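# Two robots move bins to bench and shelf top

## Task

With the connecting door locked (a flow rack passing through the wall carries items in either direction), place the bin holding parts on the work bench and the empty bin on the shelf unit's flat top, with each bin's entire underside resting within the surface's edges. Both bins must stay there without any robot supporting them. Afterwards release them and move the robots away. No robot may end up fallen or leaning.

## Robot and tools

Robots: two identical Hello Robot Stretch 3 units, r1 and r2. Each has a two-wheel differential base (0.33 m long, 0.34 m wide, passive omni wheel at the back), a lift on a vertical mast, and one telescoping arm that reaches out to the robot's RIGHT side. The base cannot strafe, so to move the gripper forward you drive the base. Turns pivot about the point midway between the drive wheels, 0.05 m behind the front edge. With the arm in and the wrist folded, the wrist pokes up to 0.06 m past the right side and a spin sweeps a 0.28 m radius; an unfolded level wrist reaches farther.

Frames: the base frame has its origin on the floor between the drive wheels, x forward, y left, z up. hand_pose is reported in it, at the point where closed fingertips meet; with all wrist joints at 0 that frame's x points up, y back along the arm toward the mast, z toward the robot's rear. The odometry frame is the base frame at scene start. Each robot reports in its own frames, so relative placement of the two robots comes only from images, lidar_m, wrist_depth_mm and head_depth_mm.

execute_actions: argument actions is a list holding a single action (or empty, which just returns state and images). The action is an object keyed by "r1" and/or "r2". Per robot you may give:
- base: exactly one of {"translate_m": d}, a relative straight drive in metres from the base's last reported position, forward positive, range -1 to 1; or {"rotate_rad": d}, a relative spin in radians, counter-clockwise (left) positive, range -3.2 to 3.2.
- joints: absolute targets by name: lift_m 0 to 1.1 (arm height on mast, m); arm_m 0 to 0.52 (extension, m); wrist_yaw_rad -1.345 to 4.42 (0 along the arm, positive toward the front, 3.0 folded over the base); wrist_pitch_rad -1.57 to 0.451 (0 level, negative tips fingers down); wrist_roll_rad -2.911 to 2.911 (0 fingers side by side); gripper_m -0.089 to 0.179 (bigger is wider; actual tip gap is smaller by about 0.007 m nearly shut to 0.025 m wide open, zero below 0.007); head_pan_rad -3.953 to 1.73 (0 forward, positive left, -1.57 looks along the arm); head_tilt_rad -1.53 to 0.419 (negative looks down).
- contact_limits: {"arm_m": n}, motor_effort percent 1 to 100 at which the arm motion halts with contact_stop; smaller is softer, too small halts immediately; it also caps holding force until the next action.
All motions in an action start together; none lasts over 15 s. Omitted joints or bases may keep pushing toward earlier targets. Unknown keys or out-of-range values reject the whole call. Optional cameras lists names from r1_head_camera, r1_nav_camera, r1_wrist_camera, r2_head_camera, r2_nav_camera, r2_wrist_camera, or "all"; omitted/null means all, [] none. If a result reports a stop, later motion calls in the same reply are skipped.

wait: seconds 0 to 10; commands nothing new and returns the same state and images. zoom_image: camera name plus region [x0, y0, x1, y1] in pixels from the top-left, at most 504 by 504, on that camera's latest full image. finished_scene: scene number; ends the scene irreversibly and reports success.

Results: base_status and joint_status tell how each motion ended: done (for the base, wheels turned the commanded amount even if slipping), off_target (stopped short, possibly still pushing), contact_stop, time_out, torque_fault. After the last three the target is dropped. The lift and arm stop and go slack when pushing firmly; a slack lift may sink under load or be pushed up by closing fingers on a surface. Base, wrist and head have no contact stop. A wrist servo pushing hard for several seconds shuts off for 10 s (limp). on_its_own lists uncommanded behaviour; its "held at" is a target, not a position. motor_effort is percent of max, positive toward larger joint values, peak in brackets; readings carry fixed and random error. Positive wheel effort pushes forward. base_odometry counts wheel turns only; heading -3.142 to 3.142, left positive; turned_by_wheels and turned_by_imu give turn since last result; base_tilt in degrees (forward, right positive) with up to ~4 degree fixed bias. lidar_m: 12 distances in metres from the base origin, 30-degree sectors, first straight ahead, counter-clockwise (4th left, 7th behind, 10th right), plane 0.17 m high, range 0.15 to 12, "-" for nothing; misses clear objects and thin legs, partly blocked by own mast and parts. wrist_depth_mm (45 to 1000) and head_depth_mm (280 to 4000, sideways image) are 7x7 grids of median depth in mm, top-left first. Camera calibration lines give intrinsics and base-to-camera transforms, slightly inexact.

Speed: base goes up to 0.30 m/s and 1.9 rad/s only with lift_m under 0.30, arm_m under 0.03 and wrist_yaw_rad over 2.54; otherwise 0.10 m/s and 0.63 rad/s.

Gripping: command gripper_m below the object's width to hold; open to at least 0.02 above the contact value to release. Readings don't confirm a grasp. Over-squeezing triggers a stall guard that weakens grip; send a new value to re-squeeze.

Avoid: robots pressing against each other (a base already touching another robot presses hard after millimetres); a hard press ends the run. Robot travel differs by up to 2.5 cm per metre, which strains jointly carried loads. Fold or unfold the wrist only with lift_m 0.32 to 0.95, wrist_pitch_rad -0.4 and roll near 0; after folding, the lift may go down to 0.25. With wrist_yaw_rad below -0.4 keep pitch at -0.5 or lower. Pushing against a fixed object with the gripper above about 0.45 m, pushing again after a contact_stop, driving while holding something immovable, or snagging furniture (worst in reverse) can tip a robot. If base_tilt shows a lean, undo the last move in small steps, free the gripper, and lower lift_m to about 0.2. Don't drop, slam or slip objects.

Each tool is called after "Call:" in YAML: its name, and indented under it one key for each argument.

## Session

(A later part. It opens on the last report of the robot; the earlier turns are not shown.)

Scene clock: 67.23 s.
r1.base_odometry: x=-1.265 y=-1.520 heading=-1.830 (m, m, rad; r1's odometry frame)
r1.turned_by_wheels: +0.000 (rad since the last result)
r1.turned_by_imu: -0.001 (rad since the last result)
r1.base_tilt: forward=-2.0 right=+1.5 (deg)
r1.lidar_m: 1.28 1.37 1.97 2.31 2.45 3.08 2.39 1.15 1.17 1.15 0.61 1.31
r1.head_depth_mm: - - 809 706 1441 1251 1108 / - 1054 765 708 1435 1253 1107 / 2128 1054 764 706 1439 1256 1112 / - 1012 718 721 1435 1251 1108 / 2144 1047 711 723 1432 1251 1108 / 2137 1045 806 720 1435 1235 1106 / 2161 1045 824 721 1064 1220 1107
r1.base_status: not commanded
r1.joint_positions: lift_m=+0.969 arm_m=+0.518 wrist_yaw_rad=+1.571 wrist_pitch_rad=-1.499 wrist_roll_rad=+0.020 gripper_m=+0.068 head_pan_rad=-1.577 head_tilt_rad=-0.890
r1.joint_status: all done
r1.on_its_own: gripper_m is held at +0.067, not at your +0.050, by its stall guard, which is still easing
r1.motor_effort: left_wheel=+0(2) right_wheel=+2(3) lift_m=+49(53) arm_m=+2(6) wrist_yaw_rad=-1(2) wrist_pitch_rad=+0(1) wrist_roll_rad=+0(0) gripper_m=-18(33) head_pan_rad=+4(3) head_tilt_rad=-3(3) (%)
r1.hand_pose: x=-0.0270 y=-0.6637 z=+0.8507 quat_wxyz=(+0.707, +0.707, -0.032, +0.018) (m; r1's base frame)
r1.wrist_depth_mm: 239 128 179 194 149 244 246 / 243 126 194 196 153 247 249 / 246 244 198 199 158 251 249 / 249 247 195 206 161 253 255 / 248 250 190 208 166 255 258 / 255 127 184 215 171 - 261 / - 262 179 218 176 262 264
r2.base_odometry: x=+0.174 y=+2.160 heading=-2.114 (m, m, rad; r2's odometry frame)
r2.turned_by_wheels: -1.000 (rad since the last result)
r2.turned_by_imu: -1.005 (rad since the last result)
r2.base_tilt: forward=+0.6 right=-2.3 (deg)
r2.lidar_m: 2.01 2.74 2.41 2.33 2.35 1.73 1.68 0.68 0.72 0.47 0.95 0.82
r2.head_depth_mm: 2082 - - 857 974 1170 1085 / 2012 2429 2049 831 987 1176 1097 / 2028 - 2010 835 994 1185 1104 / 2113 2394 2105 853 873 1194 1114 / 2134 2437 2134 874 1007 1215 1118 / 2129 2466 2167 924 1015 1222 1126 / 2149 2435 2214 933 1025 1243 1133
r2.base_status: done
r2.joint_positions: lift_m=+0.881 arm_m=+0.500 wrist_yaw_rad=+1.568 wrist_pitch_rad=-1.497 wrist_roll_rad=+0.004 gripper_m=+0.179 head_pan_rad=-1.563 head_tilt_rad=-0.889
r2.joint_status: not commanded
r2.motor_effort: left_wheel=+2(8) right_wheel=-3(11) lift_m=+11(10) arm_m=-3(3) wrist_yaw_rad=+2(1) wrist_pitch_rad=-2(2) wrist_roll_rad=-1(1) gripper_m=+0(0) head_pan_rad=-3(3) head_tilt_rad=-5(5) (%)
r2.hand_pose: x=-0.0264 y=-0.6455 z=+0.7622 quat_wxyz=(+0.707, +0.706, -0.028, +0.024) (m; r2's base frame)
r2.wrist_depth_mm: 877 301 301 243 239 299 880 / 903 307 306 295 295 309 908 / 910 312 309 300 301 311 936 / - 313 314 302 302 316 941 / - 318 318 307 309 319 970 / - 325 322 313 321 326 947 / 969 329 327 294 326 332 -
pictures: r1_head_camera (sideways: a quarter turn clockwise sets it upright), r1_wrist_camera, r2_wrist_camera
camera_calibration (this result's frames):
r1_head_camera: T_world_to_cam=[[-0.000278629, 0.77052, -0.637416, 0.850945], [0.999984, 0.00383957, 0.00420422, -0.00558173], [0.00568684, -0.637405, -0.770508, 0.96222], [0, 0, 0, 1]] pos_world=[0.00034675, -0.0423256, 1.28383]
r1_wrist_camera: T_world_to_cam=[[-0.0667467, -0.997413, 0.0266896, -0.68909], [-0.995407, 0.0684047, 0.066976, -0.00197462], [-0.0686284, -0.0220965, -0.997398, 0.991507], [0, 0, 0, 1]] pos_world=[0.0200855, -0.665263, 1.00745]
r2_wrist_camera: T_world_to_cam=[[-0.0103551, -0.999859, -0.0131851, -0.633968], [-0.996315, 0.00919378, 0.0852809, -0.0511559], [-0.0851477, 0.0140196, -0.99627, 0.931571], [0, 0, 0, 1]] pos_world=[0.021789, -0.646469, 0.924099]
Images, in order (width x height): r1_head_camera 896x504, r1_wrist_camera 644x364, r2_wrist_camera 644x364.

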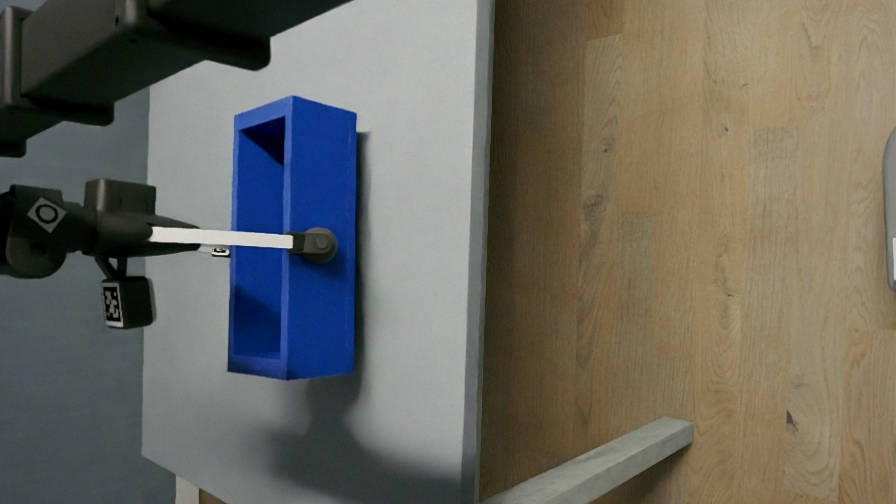

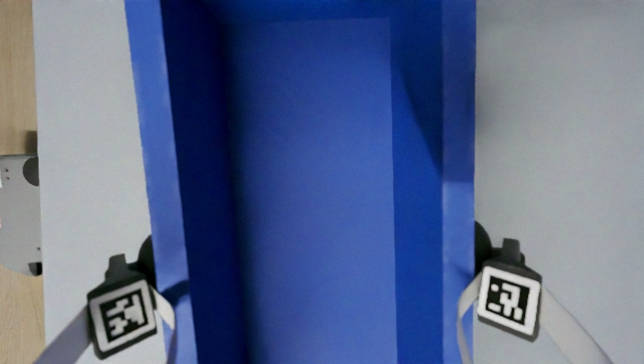

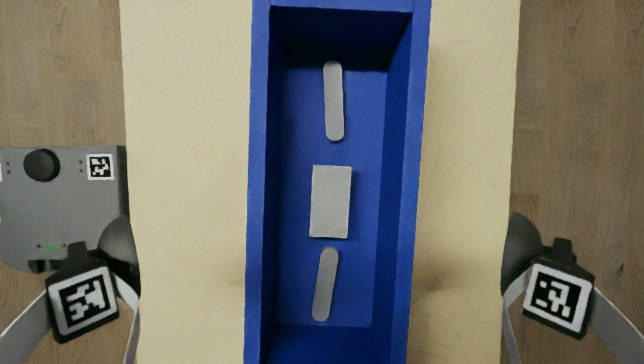

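Call:
execute_actions:
  actions:
    - {"r1":{"base":{"rotate_rad":-0.08},"joints":{"lift_m":1.05,"arm_m":0.15,"head_pan_rad":-2.6,"head_tilt_rad":-0.7}},"r2":{"joints":{"arm_m":0.508,"lift_m":0.775}}}
  cameras: ["r2_wrist_camera","r2_head_camera"]

Call:
execute_actions:
  actions:
    - {"r1":{"base":{"translate_m":-0.25}},"r2":{"joints":{"gripper_m":0.06}}}
  cameras: []

Call:
execute_actions:
  actions:
    - {"r1":{"base":{"translate_m":-0.2}},"r2":{"joints":{"lift_m":0.86}}}
  cameras: ["r2_wrist_camera","r2_head_camera"]

Scene clock: 74.80 s.
r1.base_odometry: x=-1.265 y=-1.520 heading=-1.910 (m, m, rad; r1's odometry frame)
r1.turned_by_wheels: -0.080 (rad since the last result)
r1.turned_by_imu: -0.083 (rad since the last result)
r1.base_tilt: forward=-1.9 right=+1.4 (deg)
r1.lidar_m: 1.29 1.33 1.81 2.30 2.39 3.13 2.39 1.15 1.19 1.14 0.61 1.34
r1.head_depth_mm: 2487 - - - - 1370 1172 / 2661 - - - - 1374 1173 / 2740 - - - 1561 1364 1171 / 2831 - - - 1590 1373 1176 / 2975 - - - 1619 1361 1171 / 3104 - - - 1629 1371 1174 / 2688 - - 789 729 397 1173
r1.base_status: done
r1.joint_positions: lift_m=+1.049 arm_m=+0.150 wrist_yaw_rad=+1.571 wrist_pitch_rad=-1.498 wrist_roll_rad=+0.020 gripper_m=+0.077 head_pan_rad=-2.593 head_tilt_rad=-0.705
r1.joint_status: all done
r1.on_its_own: gripper_m is held at +0.076, not at your +0.050, by its stall guard, which is not easing now
r1.motor_effort: left_wheel=+2(6) right_wheel=-4(12) lift_m=+49(51) arm_m=-6(7) wrist_yaw_rad=-1(1) wrist_pitch_rad=-1(1) wrist_roll_rad=+0(0) gripper_m=-20(20) head_pan_rad=-5(52) head_tilt_rad=+3(15) (%)
r1.hand_pose: x=-0.0269 y=-0.2956 z=+0.9307 quat_wxyz=(+0.707, +0.707, -0.032, +0.018) (m; r1's base frame)
r1.wrist_depth_mm: - 128 180 193 150 323 326 / - 126 194 196 153 331 334 / - - 198 201 157 337 337 / - 123 196 205 162 337 338 / - - 189 207 166 346 345 / - 127 186 212 171 - 346 / - - 179 217 176 353 353
r2.base_odometry: x=+0.174 y=+2.160 heading=-2.114 (m, m, rad; r2's odometry frame)
r2.turned_by_wheels: +0.000 (rad since the last result)
r2.turned_by_imu: -0.001 (rad since the last result)
r2.base_tilt: forward=+0.6 right=-2.2 (deg)
r2.lidar_m: 2.00 2.74 2.39 2.33 2.35 1.74 1.69 0.68 0.72 0.46 0.95 0.82
r2.head_depth_mm: 2088 2373 2086 - - 1159 1077 / 2093 2350 1994 830 983 1174 1099 / 2104 2330 1949 844 994 1189 1099 / 2102 2425 2123 851 872 1195 1112 / 2109 2446 2137 872 1009 1221 1117 / 2130 2455 2170 923 1016 1229 1128 / 2092 2429 2208 930 1026 1235 1139
r2.base_status: not commanded
r2.joint_positions: lift_m=+0.776 arm_m=+0.508 wrist_yaw_rad=+1.568 wrist_pitch_rad=-1.497 wrist_roll_rad=+0.004 gripper_m=+0.179 head_pan_rad=-1.563 head_tilt_rad=-0.889
r2.joint_status: all done
r2.motor_effort: left_wheel=+1(2) right_wheel=-3(3) lift_m=+11(11) arm_m=+5(2) wrist_yaw_rad=+2(2) wrist_pitch_rad=-2(2) wrist_roll_rad=-1(1) gripper_m=+0(0) head_pan_rad=-3(3) head_tilt_rad=-5(5) (%)
r2.hand_pose: x=-0.0264 y=-0.6528 z=+0.6572 quat_wxyz=(+0.707, +0.706, -0.028, +0.024) (m; r2's base frame)
r2.wrist_depth_mm: 199 197 152 188 184 200 203 / 202 202 156 192 179 202 203 / 203 204 159 195 175 204 207 / 207 207 163 198 171 208 818 / 211 209 168 168 167 210 851 / 212 121 173 200 163 213 843 / 216 216 178 206 159 218 870
pictures: r2_head_camera (sideways: a quarter turn clockwise sets it upright), r2_wrist_camera
camera_calibration (this result's frames):
r2_head_camera: T_world_to_cam=[[0.0391182, 0.751312, -0.658787, 0.876415], [0.998223, 0.000275827, 0.0595882, -0.0759753], [0.044951, -0.659947, -0.749966, 0.93532], [0, 0, 0, 1]] pos_world=[-0.000487112, -0.0411779, 1.28336]
r2_wrist_camera: T_world_to_cam=[[-0.0102958, -0.99986, -0.0131809, -0.642623], [-0.996315, 0.00913508, 0.0852811, -0.042173], [-0.0851487, 0.0140104, -0.99627, 0.827059], [0, 0, 0, 1]] pos_world=[0.021789, -0.653735, 0.8191]
Images, in order (width x height): r2_head_camera 896x504, r2_wrist_camera 644x364.

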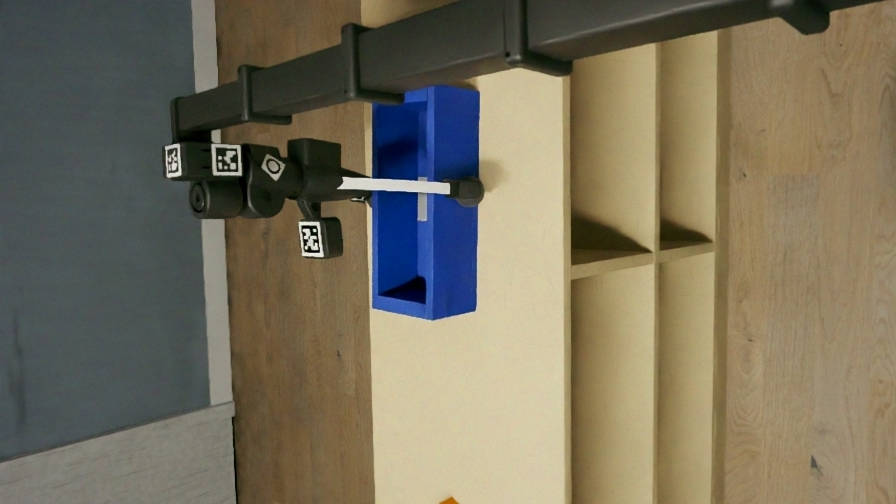

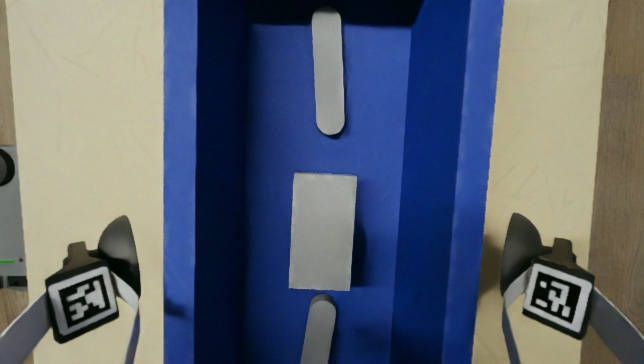

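Scene clock: 78.23 s.
r1.base_odometry: x=-1.182 y=-1.284 heading=-1.909 (m, m, rad; r1's odometry frame)
r1.turned_by_wheels: +0.000 (rad since the last result)
r1.turned_by_imu: -0.001 (rad since the last result)
r1.base_tilt: forward=-1.8 right=+1.5 (deg)
r1.lidar_m: 1.53 1.60 2.16 2.30 2.39 2.87 2.15 0.93 1.19 1.15 1.19 0.78
r1.head_depth_mm: 2287 - - - - 1376 1171 / 2404 - - - - 1374 1175 / 2497 - - - 1551 1368 1173 / 2593 - - - 1554 1363 1175 / 2776 - - - 1598 1363 1173 / 2884 - - - 1636 1358 1174 / 2675 - - 789 739 397 1170
r1.base_status: done
r1.joint_positions: lift_m=+1.049 arm_m=+0.150 wrist_yaw_rad=+1.571 wrist_pitch_rad=-1.498 wrist_roll_rad=+0.020 gripper_m=+0.077 head_pan_rad=-2.593 head_tilt_rad=-0.705
r1.joint_status: not commanded
r1.on_its_own: gripper_m is held at +0.076, not at your +0.050, by its stall guard, which is not easing now
r1.motor_effort: left_wheel=+2(3) right_wheel=-3(11) lift_m=+49(49) arm_m=-6(5) wrist_yaw_rad=-1(1) wrist_pitch_rad=-1(1) wrist_roll_rad=+0(0) gripper_m=-19(20) head_pan_rad=-5(5) head_tilt_rad=+3(2) (%)
r1.hand_pose: x=-0.0269 y=-0.2956 z=+0.9307 quat_wxyz=(+0.707, +0.707, -0.032, +0.018) (m; r1's base frame)
r1.wrist_depth_mm: - 129 178 193 149 329 326 / - 126 195 197 153 330 331 / - - 197 199 157 333 332 / - 123 197 205 161 341 340 / - - 189 211 166 340 344 / - 126 185 214 172 - 351 / - - 179 217 176 354 356
r2.base_odometry: x=+0.174 y=+2.160 heading=-2.114 (m, m, rad; r2's odometry frame)
r2.turned_by_wheels: +0.000 (rad since the last result)
r2.turned_by_imu: -0.001 (rad since the last result)
r2.base_tilt: forward=+0.7 right=-2.5 (deg)
r2.lidar_m: 2.00 2.74 2.40 2.32 2.34 1.74 1.68 0.68 0.72 0.47 0.94 0.82
r2.head_depth_mm: 2075 2362 2098 - - 1168 1081 / 2110 2340 2000 831 981 1177 1092 / 2115 2333 1951 839 994 1187 1103 / 2107 2444 2123 851 875 1193 1109 / 2116 2432 2134 873 1008 1216 1118 / 2118 2474 2176 924 1019 1226 1131 / 2111 2479 2193 936 1025 1240 1135
r2.base_status: not commanded
r2.joint_positions: lift_m=+0.776 arm_m=+0.508 wrist_yaw_rad=+1.568 wrist_pitch_rad=-1.500 wrist_roll_rad=+0.004 gripper_m=+0.069 head_pan_rad=-1.563 head_tilt_rad=-0.889
r2.joint_status: gripper_m off_target (ended at +0.069, target +0.060)
r2.on_its_own: gripper_m is held at +0.070, not at your +0.060, by its stall guard, which is still easing
r2.motor_effort: left_wheel=+1(1) right_wheel=-3(3) lift_m=+10(10) arm_m=+4(4) wrist_yaw_rad=+1(1) wrist_pitch_rad=+0(2) wrist_roll_rad=-1(1) gripper_m=-8(99) head_pan_rad=-3(4) head_tilt_rad=-6(6) (%)
r2.hand_pose: x=-0.0274 y=-0.6528 z=+0.6572 quat_wxyz=(+0.707, +0.706, -0.027, +0.022) (m; r2's base frame)
r2.wrist_depth_mm: 201 201 153 192 181 203 207 / 204 204 158 196 176 208 811 / 207 206 161 199 173 210 834 / 210 209 166 200 168 212 836 / 214 213 171 173 166 215 854 / 215 - 175 207 161 - 882 / 534 220 180 210 157 224 874
pictures: none
No camera images: the call's "cameras" was empty. Leave "cameras" out to get every camera's image.

Scene clock: 81.20 s.
r1.base_odometry: x=-1.115 y=-1.095 heading=-1.909 (m, m, rad; r1's odometry frame)
r1.turned_by_wheels: +0.000 (rad since the last result)
r1.turned_by_imu: -0.001 (rad since the last result)
r1.base_tilt: forward=-2.0 right=+1.5 (deg)
r1.lidar_m: 1.74 1.79 2.41 2.31 2.39 2.67 1.95 0.77 1.19 1.15 1.19 0.94
r1.head_depth_mm: 2125 - - - - 1370 1171 / 2259 - - - - 1368 1173 / 2328 - - - 1555 1369 1171 / 2422 - - - 1601 1374 1177 / 2563 - - - 1512 1310 1175 / 2653 - - - 1586 1369 1170 / 2711 - - 787 739 397 1169
r1.base_status: done
r1.joint_positions: lift_m=+1.049 arm_m=+0.150 wrist_yaw_rad=+1.571 wrist_pitch_rad=-1.498 wrist_roll_rad=+0.020 gripper_m=+0.077 head_pan_rad=-2.593 head_tilt_rad=-0.705
r1.joint_status: not commanded
r1.on_its_own: gripper_m is held at +0.076, not at your +0.050, by its stall guard, which is not easing now
r1.motor_effort: left_wheel=+2(3) right_wheel=-3(9) lift_m=+49(49) arm_m=-5(5) wrist_yaw_rad=-1(1) wrist_pitch_rad=-1(1) wrist_roll_rad=+0(0) gripper_m=-20(20) head_pan_rad=-5(5) head_tilt_rad=+3(3) (%)
r1.hand_pose: x=-0.0269 y=-0.2956 z=+0.9307 quat_wxyz=(+0.707, +0.707, -0.032, +0.018) (m; r1's base frame)
r1.wrist_depth_mm: - 128 179 194 149 328 329 / - 126 194 197 153 330 332 / - - 199 200 158 335 339 / - 123 197 204 162 340 338 / - - 191 208 166 345 348 / - 127 183 214 171 - 349 / - - 179 217 177 348 355
r2.base_odometry: x=+0.174 y=+2.160 heading=-2.114 (m, m, rad; r2's odometry frame)
r2.turned_by_wheels: +0.000 (rad since the last result)
r2.turned_by_imu: -0.001 (rad since the last result)
r2.base_tilt: forward=+0.6 right=-2.2 (deg)
r2.lidar_m: 2.01 2.73 2.41 2.34 2.34 1.74 1.69 0.68 0.72 0.47 0.94 0.82
r2.head_depth_mm: 2087 2371 - 869 976 1168 1088 / 2050 2363 2061 823 985 1176 1093 / 2044 - 860 839 992 1188 1100 / 2126 2435 2087 839 872 1196 1111 / 2114 2445 2152 875 1005 1214 1120 / 2128 2444 2169 922 1013 1226 1125 / 2128 2445 2187 934 1026 1234 1131
r2.base_status: not commanded
r2.joint_positions: lift_m=+0.859 arm_m=+0.508 wrist_yaw_rad=+1.569 wrist_pitch_rad=-1.500 wrist_roll_rad=+0.003 gripper_m=+0.077 head_pan_rad=-1.563 head_tilt_rad=-0.889
r2.joint_status: all done
r2.on_its_own: gripper_m is held at +0.076, not at your +0.060, by its stall guard, which is not easing now
r2.motor_effort: left_wheel=+1(2) right_wheel=-1(5) lift_m=+42(47) arm_m=+4(4) wrist_yaw_rad=+2(2) wrist_pitch_rad=-1(1) wrist_roll_rad=-1(1) gripper_m=-19(24) head_pan_rad=-2(3) head_tilt_rad=-6(5) (%)
r2.hand_pose: x=-0.0272 y=-0.6528 z=+0.7404 quat_wxyz=(+0.707, +0.706, -0.027, +0.023) (m; r2's base frame)
r2.wrist_depth_mm: 856 278 155 201 180 279 873 / 872 282 158 203 177 284 878 / 890 286 161 205 174 288 894 / - 291 164 206 169 294 911 / - 297 167 178 167 904 912 / 939 - 171 212 164 - 937 / 968 305 175 213 161 306 953
pictures: r2_head_camera (sideways: a quarter turn clockwise sets it upright), r2_wrist_camera
camera_calibration (this result's frames):
r2_head_camera: T_world_to_cam=[[0.0391192, 0.751378, -0.658712, 0.876317], [0.998223, 0.000267952, 0.0595875, -0.0759743], [0.0449492, -0.659872, -0.750032, 0.935406], [0, 0, 0, 1]] pos_world=[-0.000487205, -0.041176, 1.28335]
r2_wrist_camera: T_world_to_cam=[[-0.00910345, -0.999873, -0.0130935, -0.641602], [-0.996062, 0.00791244, 0.0883012, -0.0530737], [-0.0881864, 0.0138458, -0.996008, 0.909511], [0, 0, 0, 1]] pos_world=[0.021501, -0.653694, 0.902166]
Images, in order (width x height): r2_head_camera 896x504, r2_wrist_camera 644x364.

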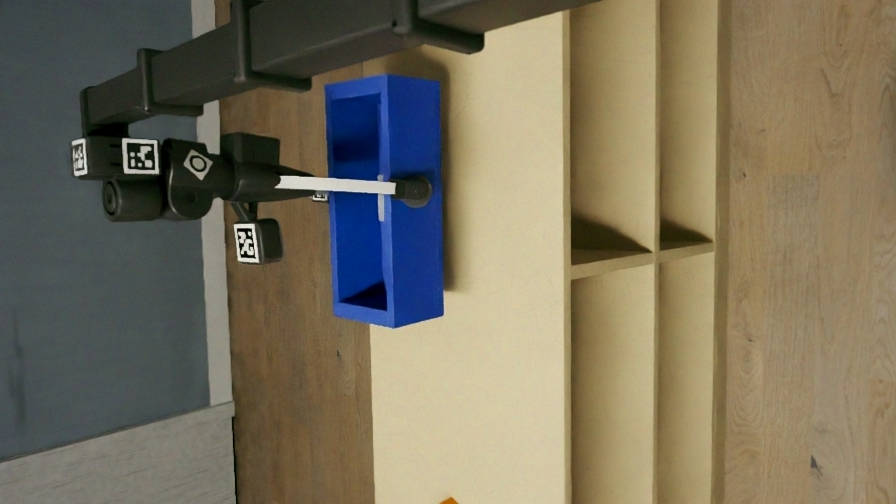

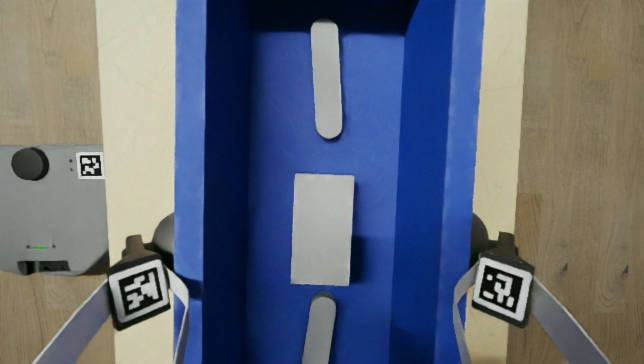

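Call:
execute_actions:
  actions:
    - {"r1":{"base":{"translate_m":-1},"joints":{"head_pan_rad":-3.0}},"r2":{"base":{"translate_m":1},"joints":{"lift_m":1.03,"arm_m":0.4,"head_pan_rad":-0.3,"head_tilt_rad":-0.8}}}
  cameras: []

Call:
execute_actions:
  actions:
    - {"r1":{"base":{"translate_m":-0.3}},"r2":{"base":{"translate_m":0.3}}}
  cameras: ["r1_head_camera","r1_nav_camera","r2_head_camera"]

Scene clock: 95.30 s.
r1.base_odometry: x=-0.783 y=-0.152 heading=-1.909 (m, m, rad; r1's odometry frame)
r1.turned_by_wheels: +0.000 (rad since the last result)
r1.turned_by_imu: -0.003 (rad since the last result)
r1.base_tilt: forward=-2.0 right=+1.5 (deg)
r1.lidar_m: 1.90 2.83 2.39 2.29 2.26 1.64 1.57 0.98 2.18 2.45 0.63 1.62
r1.head_depth_mm: 1245 - - - - 1352 1169 / 1254 - - - - 1373 1168 / 1304 - - - - 1364 1167 / 1334 - - - - 1371 1171 / 1336 - - - - 1366 1171 / 1361 - - - - 1368 1163 / 1373 - - - - 1366 1167
r1.base_status: done
r1.joint_positions: lift_m=+1.049 arm_m=+0.150 wrist_yaw_rad=+1.571 wrist_pitch_rad=-1.498 wrist_roll_rad=+0.020 gripper_m=+0.077 head_pan_rad=-2.993 head_tilt_rad=-0.705
r1.joint_status: all done
r1.on_its_own: gripper_m is held at +0.076, not at your +0.050, by its stall guard, which is not easing now
r1.motor_effort: left_wheel=+2(4) right_wheel=-3(9) lift_m=+49(49) arm_m=-6(6) wrist_yaw_rad=-2(1) wrist_pitch_rad=-1(1) wrist_roll_rad=+0(0) gripper_m=-20(19) head_pan_rad=-5(38) head_tilt_rad=+3(2) (%)
r1.hand_pose: x=-0.0269 y=-0.2956 z=+0.9307 quat_wxyz=(+0.707, +0.707, -0.032, +0.018) (m; r1's base frame)
r1.wrist_depth_mm: - 128 178 193 149 - - / - 127 194 197 153 - - / - - 198 200 157 - - / - 123 196 204 161 - - / - - 189 207 165 - - / - 127 185 213 170 - - / - - 179 219 176 - -
r2.base_odometry: x=-0.343 y=+1.304 heading=-2.114 (m, m, rad; r2's odometry frame)
r2.turned_by_wheels: +0.000 (rad since the last result)
r2.turned_by_imu: -0.004 (rad since the last result)
r2.base_tilt: forward=+0.8 right=-2.1 (deg)
r2.lidar_m: 1.62 1.69 2.35 2.31 2.41 2.77 2.68 1.01 0.56 2.42 2.24 1.03
r2.head_depth_mm: 1550 1716 1233 1543 1513 1281 1116 / 1513 1602 1862 1528 1513 1283 1125 / 1464 1766 1367 1365 1524 1296 1131 / 1411 1707 1829 1882 1544 1311 1139 / 1384 1567 1808 1907 1553 1323 1143 / 1336 1525 1730 1875 1569 1338 1158 / 1306 1472 1681 1855 1592 1341 1161
r2.base_status: done
r2.joint_positions: lift_m=+1.029 arm_m=+0.400 wrist_yaw_rad=+1.569 wrist_pitch_rad=-1.500 wrist_roll_rad=+0.003 gripper_m=+0.077 head_pan_rad=-0.307 head_tilt_rad=-0.804
r2.joint_status: all done
r2.on_its_own: gripper_m is held at +0.076, not at your +0.060, by its stall guard, which is not easing now
r2.motor_effort: left_wheel=+0(4) right_wheel=-2(7) lift_m=+43(46) arm_m=-3(5) wrist_yaw_rad=+1(1) wrist_pitch_rad=-1(1) wrist_roll_rad=-1(1) gripper_m=-20(20) head_pan_rad=+3(33) head_tilt_rad=+1(13) (%)
r2.hand_pose: x=-0.0272 y=-0.5455 z=+0.9104 quat_wxyz=(+0.707, +0.706, -0.026, +0.023) (m; r2's base frame)
r2.wrist_depth_mm: - - 155 201 179 - - / - - 158 203 177 - - / - - 161 205 174 - - / - - 165 207 170 - - / - - 168 177 167 - - / - - 170 211 164 - - / - - 175 214 161 - -
pictures: none
No camera images: the call's "cameras" was empty. Leave "cameras" out to get every camera's image.

Scene clock: 99.27 s.
r1.base_odometry: x=-0.684 y=+0.131 heading=-1.909 (m, m, rad; r1's odometry frame)
r1.turned_by_wheels: +0.000 (rad since the last result)
r1.turned_by_imu: -0.001 (rad since the last result)
r1.base_tilt: forward=-1.9 right=+1.5 (deg)
r1.lidar_m: 2.17 3.12 2.39 2.30 1.82 1.32 1.27 0.71 0.89 2.45 1.34 0.85
r1.head_depth_mm: 1000 - - - - 1351 1178 / 1012 - - - - 1371 1172 / 1052 - - - - 1377 1174 / 1072 - - - - 1371 1179 / 1081 - - - - 1373 1168 / 1088 - - - - 1273 1173 / 1100 - - - - 1165 1171
r1.base_status: done
r1.joint_positions: lift_m=+1.049 arm_m=+0.150 wrist_yaw_rad=+1.571 wrist_pitch_rad=-1.498 wrist_roll_rad=+0.020 gripper_m=+0.077 head_pan_rad=-2.993 head_tilt_rad=-0.705
r1.joint_status: not commanded
r1.on_its_own: gripper_m is held at +0.076, not at your +0.050, by its stall guard, which is not easing now
r1.motor_effort: left_wheel=+2(2) right_wheel=-3(9) lift_m=+49(49) arm_m=-5(5) wrist_yaw_rad=-1(1) wrist_pitch_rad=-1(1) wrist_roll_rad=+0(0) gripper_m=-19(20) head_pan_rad=-5(5) head_tilt_rad=+2(3) (%)
r1.hand_pose: x=-0.0269 y=-0.2956 z=+0.9307 quat_wxyz=(+0.707, +0.707, -0.032, +0.018) (m; r1's base frame)
r1.wrist_depth_mm: - 128 179 193 148 - - / - 126 195 196 152 - - / - - 197 201 157 - - / - 123 197 203 162 - - / - - 191 208 166 - - / - 127 184 214 171 - - / - - 179 218 175 - -
r2.base_odometry: x=-0.498 y=+1.047 heading=-2.114 (m, m, rad; r2's odometry frame)
r2.turned_by_wheels: +0.000 (rad since the last result)
r2.turned_by_imu: -0.001 (rad since the last result)
r2.base_tilt: forward=+0.7 right=-2.3 (deg)
r2.lidar_m: 1.32 1.38 1.92 2.31 2.41 3.08 1.86 0.77 0.86 2.42 0.93 0.76
r2.head_depth_mm: 1256 1404 1243 1716 1398 1276 1107 / 1215 1457 1535 1076 1216 1282 1114 / 1178 1536 1326 1705 1500 1297 1126 / 1154 1337 1493 1754 1539 1309 1137 / 1123 1262 1451 1709 1552 1326 1148 / 1091 1229 1404 1650 1577 1340 1153 / 1061 1187 1359 1579 1595 1352 1159
r2.base_status: done
r2.joint_positions: lift_m=+1.029 arm_m=+0.400 wrist_yaw_rad=+1.569 wrist_pitch_rad=-1.500 wrist_roll_rad=+0.003 gripper_m=+0.077 head_pan_rad=-0.307 head_tilt_rad=-0.804
r2.joint_status: not commanded
r2.on_its_own: gripper_m is held at +0.076, not at your +0.060, by its stall guard, which is not easing now
r2.motor_effort: left_wheel=+0(5) right_wheel=-2(6) lift_m=+43(43) arm_m=-3(3) wrist_yaw_rad=+0(0) wrist_pitch_rad=+0(0) wrist_roll_rad=-1(1) gripper_m=-20(20) head_pan_rad=+3(3) head_tilt_rad=+2(1) (%)
r2.hand_pose: x=-0.0272 y=-0.5455 z=+0.9104 quat_wxyz=(+0.707, +0.706, -0.026, +0.023) (m; r2's base frame)
r2.wrist_depth_mm: - - 155 201 180 - - / - - 158 202 177 - - / - - 161 206 174 - - / - - 164 205 170 - - / - - 168 177 166 - - / - - 171 212 163 - - / - - 174 214 161 - -
pictures: r1_head_camera (sideways: a quarter turn clockwise sets it upright), r1_nav_camera (sideways: a quarter turn counterclockwise sets it upright), r2_head_camera (sideways: a quarter turn clockwise sets it upright)
camera_calibration (this result's frames):
r1_head_camera: T_world_to_cam=[[0.632015, 0.0996873, -0.768518, 1.01794], [0.158548, -0.987349, 0.00231422, 0.00201083], [-0.758564, -0.123309, -0.639824, 0.796916], [0, 0, 0, 1]] pos_world=[-0.0391591, -0.00122283, 1.29218]
r1_nav_camera: T_world_to_cam=[[-0.598804, -0.10574, 0.793885, -0.991286], [-0.150094, 0.9885, 0.0184506, 0.0324257], [-0.786706, -0.108109, -0.607788, 0.759754], [0, 0, 0, 1]] pos_world=[0.0089841, -0.0547357, 1.24814]
r2_head_camera: T_world_to_cam=[[-0.645874, 0.251951, -0.720672, 0.961237], [0.303946, 0.950798, 0.0600052, -0.0722897], [0.700331, -0.180289, -0.690675, 0.854212], [0, 0, 0, 1]] pos_world=[0.0445785, -0.0194467, 1.28706]
Images, in order (width x height): r1_head_camera 896x504, r1_nav_camera 672x504, r2_head_camera 896x504.

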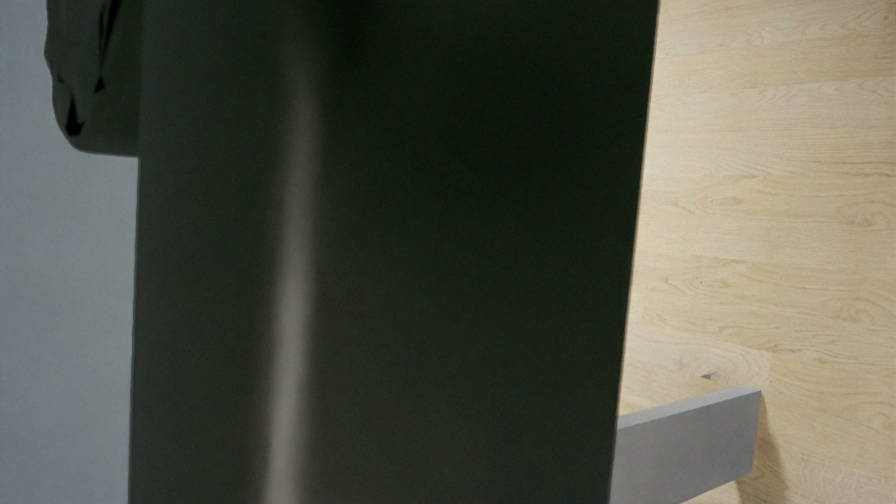

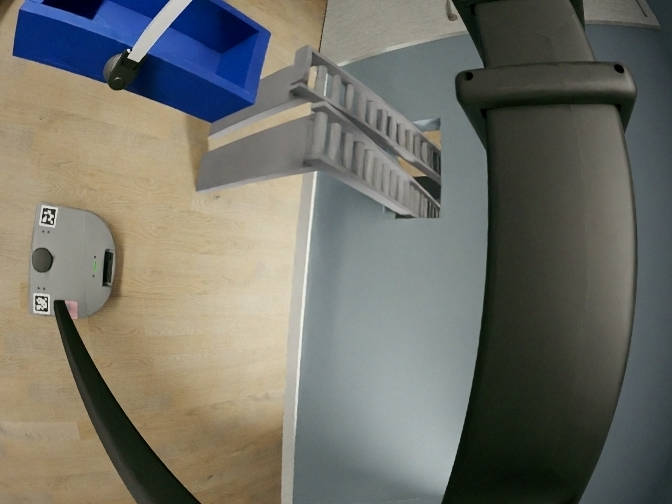

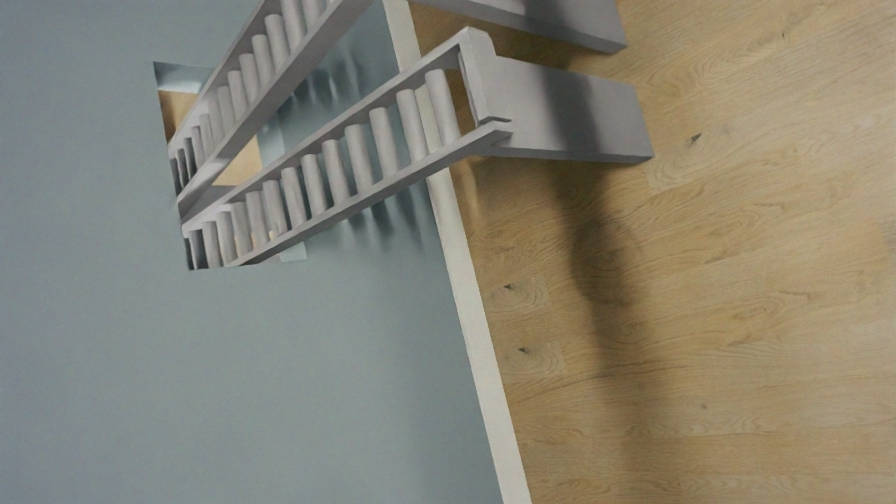

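Call:
execute_actions:
  actions:
    - {"r1":{"base":{"rotate_rad":0.15},"joints":{"head_pan_rad":-1.57,"head_tilt_rad":-1.05}},"r2":{"base":{"rotate_rad":-0.13},"joints":{"head_pan_rad":-1.57,"head_tilt_rad":-0.9}}}
  cameras: []

Call:
execute_actions:
  actions:
    - {"r1":{"base":{"translate_m":-0.72},"joints":{"arm_m":0.19}},"r2":{"base":{"translate_m":0.82},"joints":{"arm_m":0.46}}}
  cameras: []

Call:
execute_actions:
  actions:
    - {"r1":{"base":{"rotate_rad":-0.13},"joints":{"lift_m":1.0}},"r2":{"base":{"rotate_rad":0.11},"joints":{"lift_m":1.0}}}

Scene clock: 105.73 s.
r1.base_odometry: x=-0.684 y=+0.131 heading=-1.759 (m, m, rad; r1's odometry frame)
r1.turned_by_wheels: +0.150 (rad since the last result)
r1.turned_by_imu: +0.152 (rad since the last result)
r1.base_tilt: forward=-1.9 right=+1.5 (deg)
r1.lidar_m: 3.01 2.87 2.31 2.29 1.59 1.29 1.27 0.71 2.09 2.45 0.85 0.85
r1.head_depth_mm: 2212 2008 456 418 1337 1203 1086 / - 1911 469 414 1334 1199 1120 / - - 467 410 1328 1202 - / 2256 1965 461 405 1339 1197 - / 2288 1888 460 402 1334 1194 1086 / 2270 1939 441 396 1332 1198 1084 / 2262 2004 1634 1441 1325 1197 1081
r1.base_status: done
r1.joint_positions: lift_m=+1.049 arm_m=+0.150 wrist_yaw_rad=+1.571 wrist_pitch_rad=-1.498 wrist_roll_rad=+0.020 gripper_m=+0.077 head_pan_rad=-1.577 head_tilt_rad=-1.037
r1.joint_status: all done
r1.on_its_own: gripper_m is held at +0.076, not at your +0.050, by its stall guard, which is not easing now
r1.motor_effort: left_wheel=-2(6) right_wheel=+3(9) lift_m=+49(49) arm_m=-5(6) wrist_yaw_rad=-1(2) wrist_pitch_rad=-1(1) wrist_roll_rad=+0(0) gripper_m=-19(20) head_pan_rad=+4(48) head_tilt_rad=-4(21) (%)
r1.hand_pose: x=-0.0268 y=-0.2956 z=+0.9307 quat_wxyz=(+0.707, +0.707, -0.032, +0.019) (m; r1's base frame)
r1.wrist_depth_mm: - 128 179 193 150 - - / - 126 194 197 153 - - / - - 198 201 156 - - / - 123 197 207 162 - - / - - 191 207 165 - - / - 127 185 214 172 - - / - - 178 218 177 - -
r2.base_odometry: x=-0.498 y=+1.047 heading=-2.244 (m, m, rad; r2's odometry frame)
r2.turned_by_wheels: -0.130 (rad since the last result)
r2.turned_by_imu: -0.131 (rad since the last result)
r2.base_tilt: forward=+0.6 right=-2.4 (deg)
r2.lidar_m: 1.32 1.34 1.70 2.31 2.34 2.98 2.98 0.77 0.77 2.42 2.10 0.76
r2.head_depth_mm: 2221 2441 602 1665 1415 1233 1085 / 2166 2449 576 1639 1433 1241 1095 / - 2478 614 1669 1442 1251 1106 / 2124 2452 623 1673 1459 1260 1113 / 2086 2411 599 1694 1457 1273 1122 / 2083 2396 2198 1757 1494 1281 1126 / 2059 2393 2203 1774 1496 1286 1132
r2.base_status: done
r2.joint_positions: lift_m=+1.029 arm_m=+0.400 wrist_yaw_rad=+1.569 wrist_pitch_rad=-1.502 wrist_roll_rad=+0.003 gripper_m=+0.077 head_pan_rad=-1.563 head_tilt_rad=-0.889
r2.joint_status: all done
r2.on_its_own: gripper_m is held at +0.076, not at your +0.060, by its stall guard, which is not easing now
r2.motor_effort: left_wheel=+2(8) right_wheel=-3(12) lift_m=+42(43) arm_m=-4(3) wrist_yaw_rad=+1(0) wrist_pitch_rad=+0(1) wrist_roll_rad=-1(1) gripper_m=-20(20) head_pan_rad=-4(35) head_tilt_rad=-6(16) (%)
r2.hand_pose: x=-0.0278 y=-0.5455 z=+0.9104 quat_wxyz=(+0.707, +0.706, -0.026, +0.022) (m; r2's base frame)
r2.wrist_depth_mm: - - 155 201 180 - - / - - 158 203 177 - - / - - 160 205 174 - - / - - 164 207 170 - - / - - 168 177 167 - - / - - 171 210 164 - - / - - 175 213 161 - -
pictures: none
No camera images: the call's "cameras" was empty. Leave "cameras" out to get every camera's image.

Scene clock: 115.00 s.
r1.base_odometry: x=-0.549 y=+0.838 heading=-1.759 (m, m, rad; r1's odometry frame)
r1.turned_by_wheels: +0.000 (rad since the last result)
r1.turned_by_imu: -0.002 (rad since the last result)
r1.base_tilt: forward=-1.9 right=+1.4 (deg)
r1.lidar_m: 3.72 3.00 2.41 1.45 0.71 0.57 0.56 0.61 0.94 0.24 1.74 1.45
r1.head_depth_mm: 2078 1957 458 455 656 1202 1083 / - 1969 492 451 652 1199 1120 / - 1909 491 466 1277 1201 - / 2119 2004 485 462 654 1177 - / 2136 1956 483 439 640 1181 1087 / 2189 1994 449 434 1323 1196 1080 / 2236 1997 1712 1469 1327 1192 1081
r1.base_status: done
r1.joint_positions: lift_m=+1.049 arm_m=+0.190 wrist_yaw_rad=+1.571 wrist_pitch_rad=-1.498 wrist_roll_rad=+0.020 gripper_m=+0.077 head_pan_rad=-1.577 head_tilt_rad=-1.037
r1.joint_status: all done
r1.on_its_own: gripper_m is held at +0.076, not at your +0.050, by its stall guard, which is not easing now
r1.motor_effort: left_wheel=-1(5) right_wheel=+4(5) lift_m=+49(49) arm_m=+5(7) wrist_yaw_rad=-1(1) wrist_pitch_rad=-1(1) wrist_roll_rad=+0(0) gripper_m=-20(19) head_pan_rad=+4(4) head_tilt_rad=-3(5) (%)
r1.hand_pose: x=-0.0268 y=-0.3348 z=+0.9307 quat_wxyz=(+0.707, +0.707, -0.032, +0.019) (m; r1's base frame)
r1.wrist_depth_mm: - 129 179 192 149 - - / - 126 194 197 153 - - / - - 198 201 158 503 - / - 122 196 205 161 509 - / - - 191 208 166 505 - / - 127 184 213 170 - - / - - 179 218 176 516 -
r2.base_odometry: x=-1.009 y=+0.406 heading=-2.244 (m, m, rad; r2's odometry frame)
r2.turned_by_wheels: +0.000 (rad since the last result)
r2.turned_by_imu: -0.003 (rad since the last result)
r2.base_tilt: forward=+0.6 right=-2.2 (deg)
r2.lidar_m: 0.51 0.52 0.66 1.41 2.43 3.07 3.79 1.46 0.25 0.24 0.82 0.55
r2.head_depth_mm: 2085 2390 1900 1680 1413 1208 1089 / 2052 2318 616 1681 1428 708 1079 / - 2284 639 811 872 741 1061 / 2013 2335 648 838 1427 1212 1090 / 2040 2268 649 859 1438 755 1095 / 2026 2295 2157 1631 1419 742 1089 / 1890 1760 1620 856 1289 727 1097
r2.base_status: done
r2.joint_positions: lift_m=+1.029 arm_m=+0.460 wrist_yaw_rad=+1.569 wrist_pitch_rad=-1.502 wrist_roll_rad=+0.003 gripper_m=+0.077 head_pan_rad=-1.563 head_tilt_rad=-0.889
r2.joint_status: all done
r2.on_its_own: gripper_m is held at +0.076, not at your +0.060, by its stall guard, which is not easing now
r2.motor_effort: left_wheel=+2(6) right_wheel=-5(7) lift_m=+42(43) arm_m=+4(6) wrist_yaw_rad=+1(0) wrist_pitch_rad=+0(1) wrist_roll_rad=-1(1) gripper_m=-20(20) head_pan_rad=-4(4) head_tilt_rad=-6(6) (%)
r2.hand_pose: x=-0.0278 y=-0.6048 z=+0.9104 quat_wxyz=(+0.707, +0.706, -0.026, +0.023) (m; r2's base frame)
r2.wrist_depth_mm: 471 463 155 202 180 - - / - 479 158 205 177 - - / - 493 161 206 173 - - / - 509 165 207 170 - - / - 514 168 178 166 - - / - - 171 211 164 - - / - - 175 213 160 - -
pictures: none
No camera images: the call's "cameras" was empty. Leave "cameras" out to get every camera's image.

Scene clock: 116.30 s.
r1.base_odometry: x=-0.549 y=+0.838 heading=-1.889 (m, m, rad; r1's odometry frame)
r1.turned_by_wheels: -0.130 (rad since the last result)
r1.turned_by_imu: -0.132 (rad since the last result)
r1.base_tilt: forward=-1.8 right=+1.4 (deg)
r1.lidar_m: 2.84 3.35 2.47 2.11 0.79 0.58 0.56 0.59 0.81 0.24 0.25 1.45
r1.head_depth_mm: 1461 1486 873 476 672 1201 1090 / 1864 1867 551 494 662 1201 1116 / - - 544 492 656 1201 - / 2213 1961 532 535 647 1199 - / 2171 - 536 480 648 1145 1081 / 2167 2007 534 455 1287 1199 1082 / 2160 1995 1717 1494 1324 1188 1083
r1.base_status: done
r1.joint_positions: lift_m=+1.001 arm_m=+0.190 wrist_yaw_rad=+1.571 wrist_pitch_rad=-1.498 wrist_roll_rad=+0.020 gripper_m=+0.077 head_pan_rad=-1.577 head_tilt_rad=-1.037
r1.joint_status: all done
r1.on_its_own: gripper_m is held at +0.076, not at your +0.050, by its stall guard, which is not easing now
r1.motor_effort: left_wheel=+1(6) right_wheel=-4(10) lift_m=+16(46) arm_m=+6(6) wrist_yaw_rad=-1(2) wrist_pitch_rad=-1(1) wrist_roll_rad=+0(0) gripper_m=-19(19) head_pan_rad=+4(4) head_tilt_rad=-4(5) (%)
r1.hand_pose: x=-0.0268 y=-0.3348 z=+0.8820 quat_wxyz=(+0.707, +0.707, -0.032, +0.018) (m; r1's base frame)
r1.wrist_depth_mm: 994 128 178 193 149 - - / - 127 195 197 152 456 - / - 124 198 199 157 467 - / - 122 196 204 161 - - / - 125 190 208 166 - - / - 127 184 214 170 - - / - - 179 217 176 - -
r2.base_odometry: x=-1.009 y=+0.406 heading=-2.134 (m, m, rad; r2's odometry frame)
r2.turned_by_wheels: +0.110 (rad since the last result)
r2.turned_by_imu: +0.110 (rad since the last result)
r2.base_tilt: forward=+0.6 right=-2.3 (deg)
r2.lidar_m: 0.51 0.53 0.73 1.99 2.48 3.38 2.05 1.46 0.24 0.33 0.73 0.53
r2.head_depth_mm: 2098 2315 1935 1675 1421 701 1072 / 2051 2319 653 816 885 730 1035 / - 2398 659 811 1424 750 1085 / 2039 2413 664 837 1424 724 1095 / 2058 2363 671 857 1444 718 1098 / 1820 1779 1742 869 1445 729 1129 / 1279 1258 1277 879 1118 729 1110
r2.base_status: done
r2.joint_positions: lift_m=+1.001 arm_m=+0.460 wrist_yaw_rad=+1.569 wrist_pitch_rad=-1.498 wrist_roll_rad=+0.003 gripper_m=+0.077 head_pan_rad=-1.563 head_tilt_rad=-0.889
r2.joint_status: all done
r2.on_its_own: gripper_m is held at +0.076, not at your +0.060, by its stall guard, which is not easing now
r2.motor_effort: left_wheel=-3(7) right_wheel=+4(11) lift_m=+14(40) arm_m=+4(4) wrist_yaw_rad=+0(1) wrist_pitch_rad=-1(2) wrist_roll_rad=-1(1) gripper_m=-20(20) head_pan_rad=-4(4) head_tilt_rad=-6(6) (%)
r2.hand_pose: x=-0.0269 y=-0.6048 z=+0.8820 quat_wxyz=(+0.707, +0.706, -0.027, +0.024) (m; r2's base frame)
r2.wrist_depth_mm: 441 438 156 202 181 - - / 476 455 158 204 177 - - / 482 466 160 205 173 - - / 490 460 164 207 170 - - / - 494 169 177 166 - - / - - 171 211 164 - - / - - 175 214 161 - -
pictures: r1_head_camera (sideways: a quarter turn clockwise sets it upright), r1_nav_camera (sideways: a quarter turn counterclockwise sets it upright), r1_wrist_camera, r2_head_camera (sideways: a quarter turn clockwise sets it upright), r2_nav_camera (sideways: a quarter turn counterclockwise sets it upright), r2_wrist_camera
camera_calibration (this result's frames):
r1_head_camera: T_world_to_cam=[[0.000381412, 0.855628, -0.517591, 0.694831], [0.99998, 0.00294454, 0.0056045, -0.00740378], [0.00631944, -0.517582, -0.85561, 1.07285], [0, 0, 0, 1]] pos_world=[0.000358783, -0.0392056, 1.27762]
r1_nav_camera: T_world_to_cam=[[0.0106624, -0.833778, 0.551996, -0.679798], [-0.999857, -0.00165872, 0.0168078, 0.0397558], [-0.0130984, -0.552097, -0.833677, 1.0488], [0, 0, 0, 1]] pos_world=[0.060736, 0.0123058, 1.24894]
r1_wrist_camera: T_world_to_cam=[[-0.0668125, -0.99741, 0.0266385, -0.361885], [-0.995455, 0.0684499, 0.0662147, -0.0256817], [-0.0678666, -0.0220935, -0.99745, 1.03005], [0, 0, 0, 1]] pos_world=[0.0201624, -0.336432, 1.03876]
r2_head_camera: T_world_to_cam=[[0.0390203, 0.75115, -0.658977, 0.876663], [0.998223, 0.000422753, 0.0595901, -0.0759778], [0.0450397, -0.660131, -0.749799, 0.935102], [0, 0, 0, 1]] pos_world=[-0.000481636, -0.0411835, 1.28337]
r2_nav_camera: T_world_to_cam=[[-0.0015238, -0.795015, 0.606588, -0.747946], [-0.999714, 0.0156816, 0.0180414, 0.0372842], [-0.0238554, -0.606387, -0.794811, 0.992631], [0, 0, 0, 1]] pos_world=[0.0598135, 0.00670634, 1.24198]
r2_wrist_camera: T_world_to_cam=[[-0.00864117, -0.999877, -0.0131035, -0.591724], [-0.996189, 0.0074704, 0.0869044, -0.0646355], [-0.0867958, 0.0138045, -0.99613, 1.05002], [0, 0, 0, 1]] pos_world=[0.0216354, -0.605664, 1.04383]
Images, in order (width x height): r1_head_camera 896x504, r1_nav_camera 672x504, r1_wrist_camera 644x364, r2_head_camera 896x504, r2_nav_camera 672x504, r2_wrist_camera 644x364.

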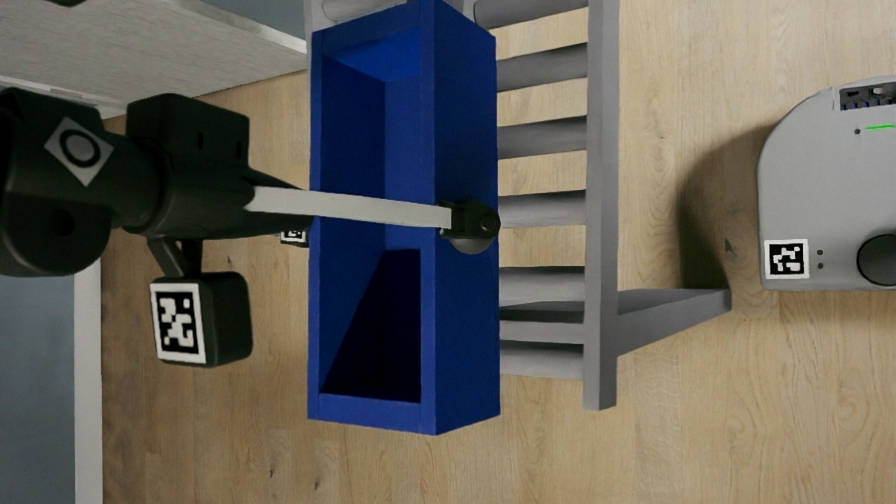

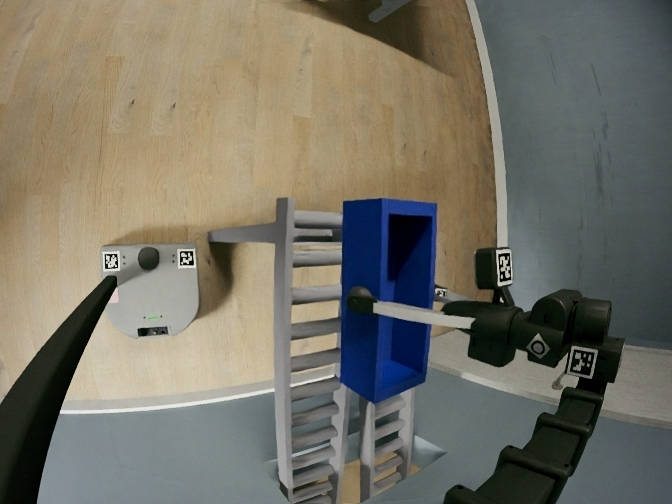

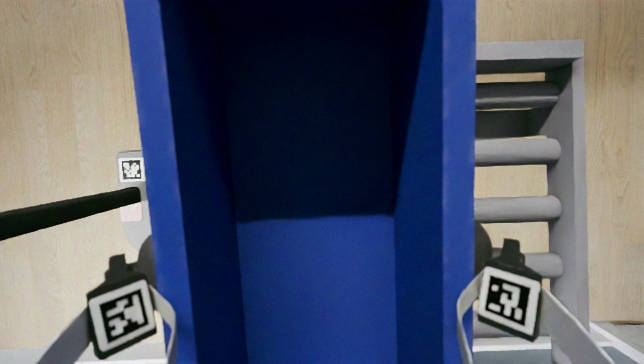

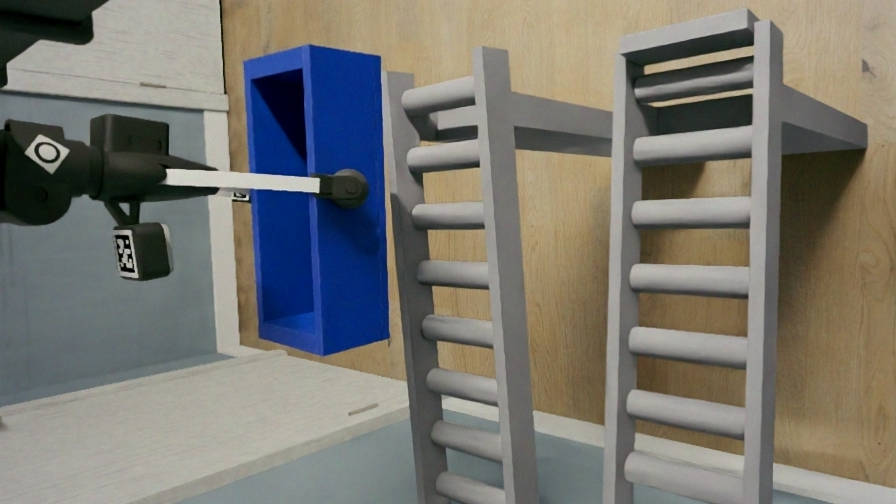

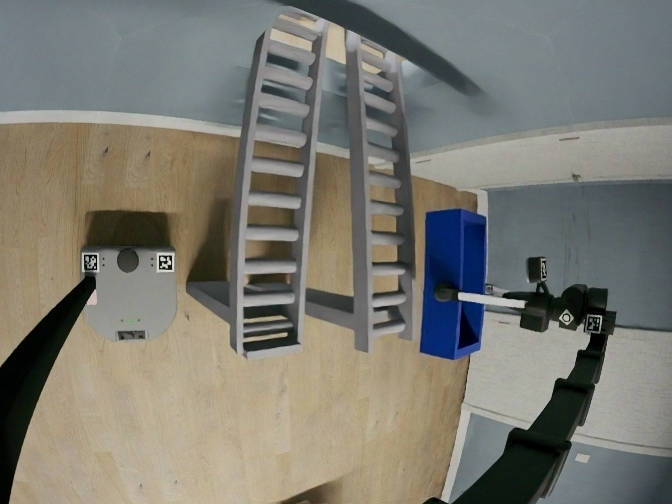

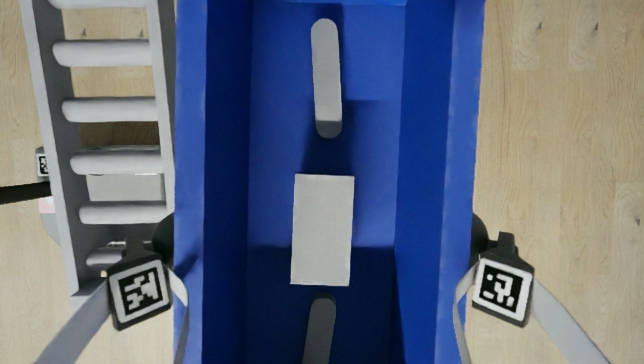

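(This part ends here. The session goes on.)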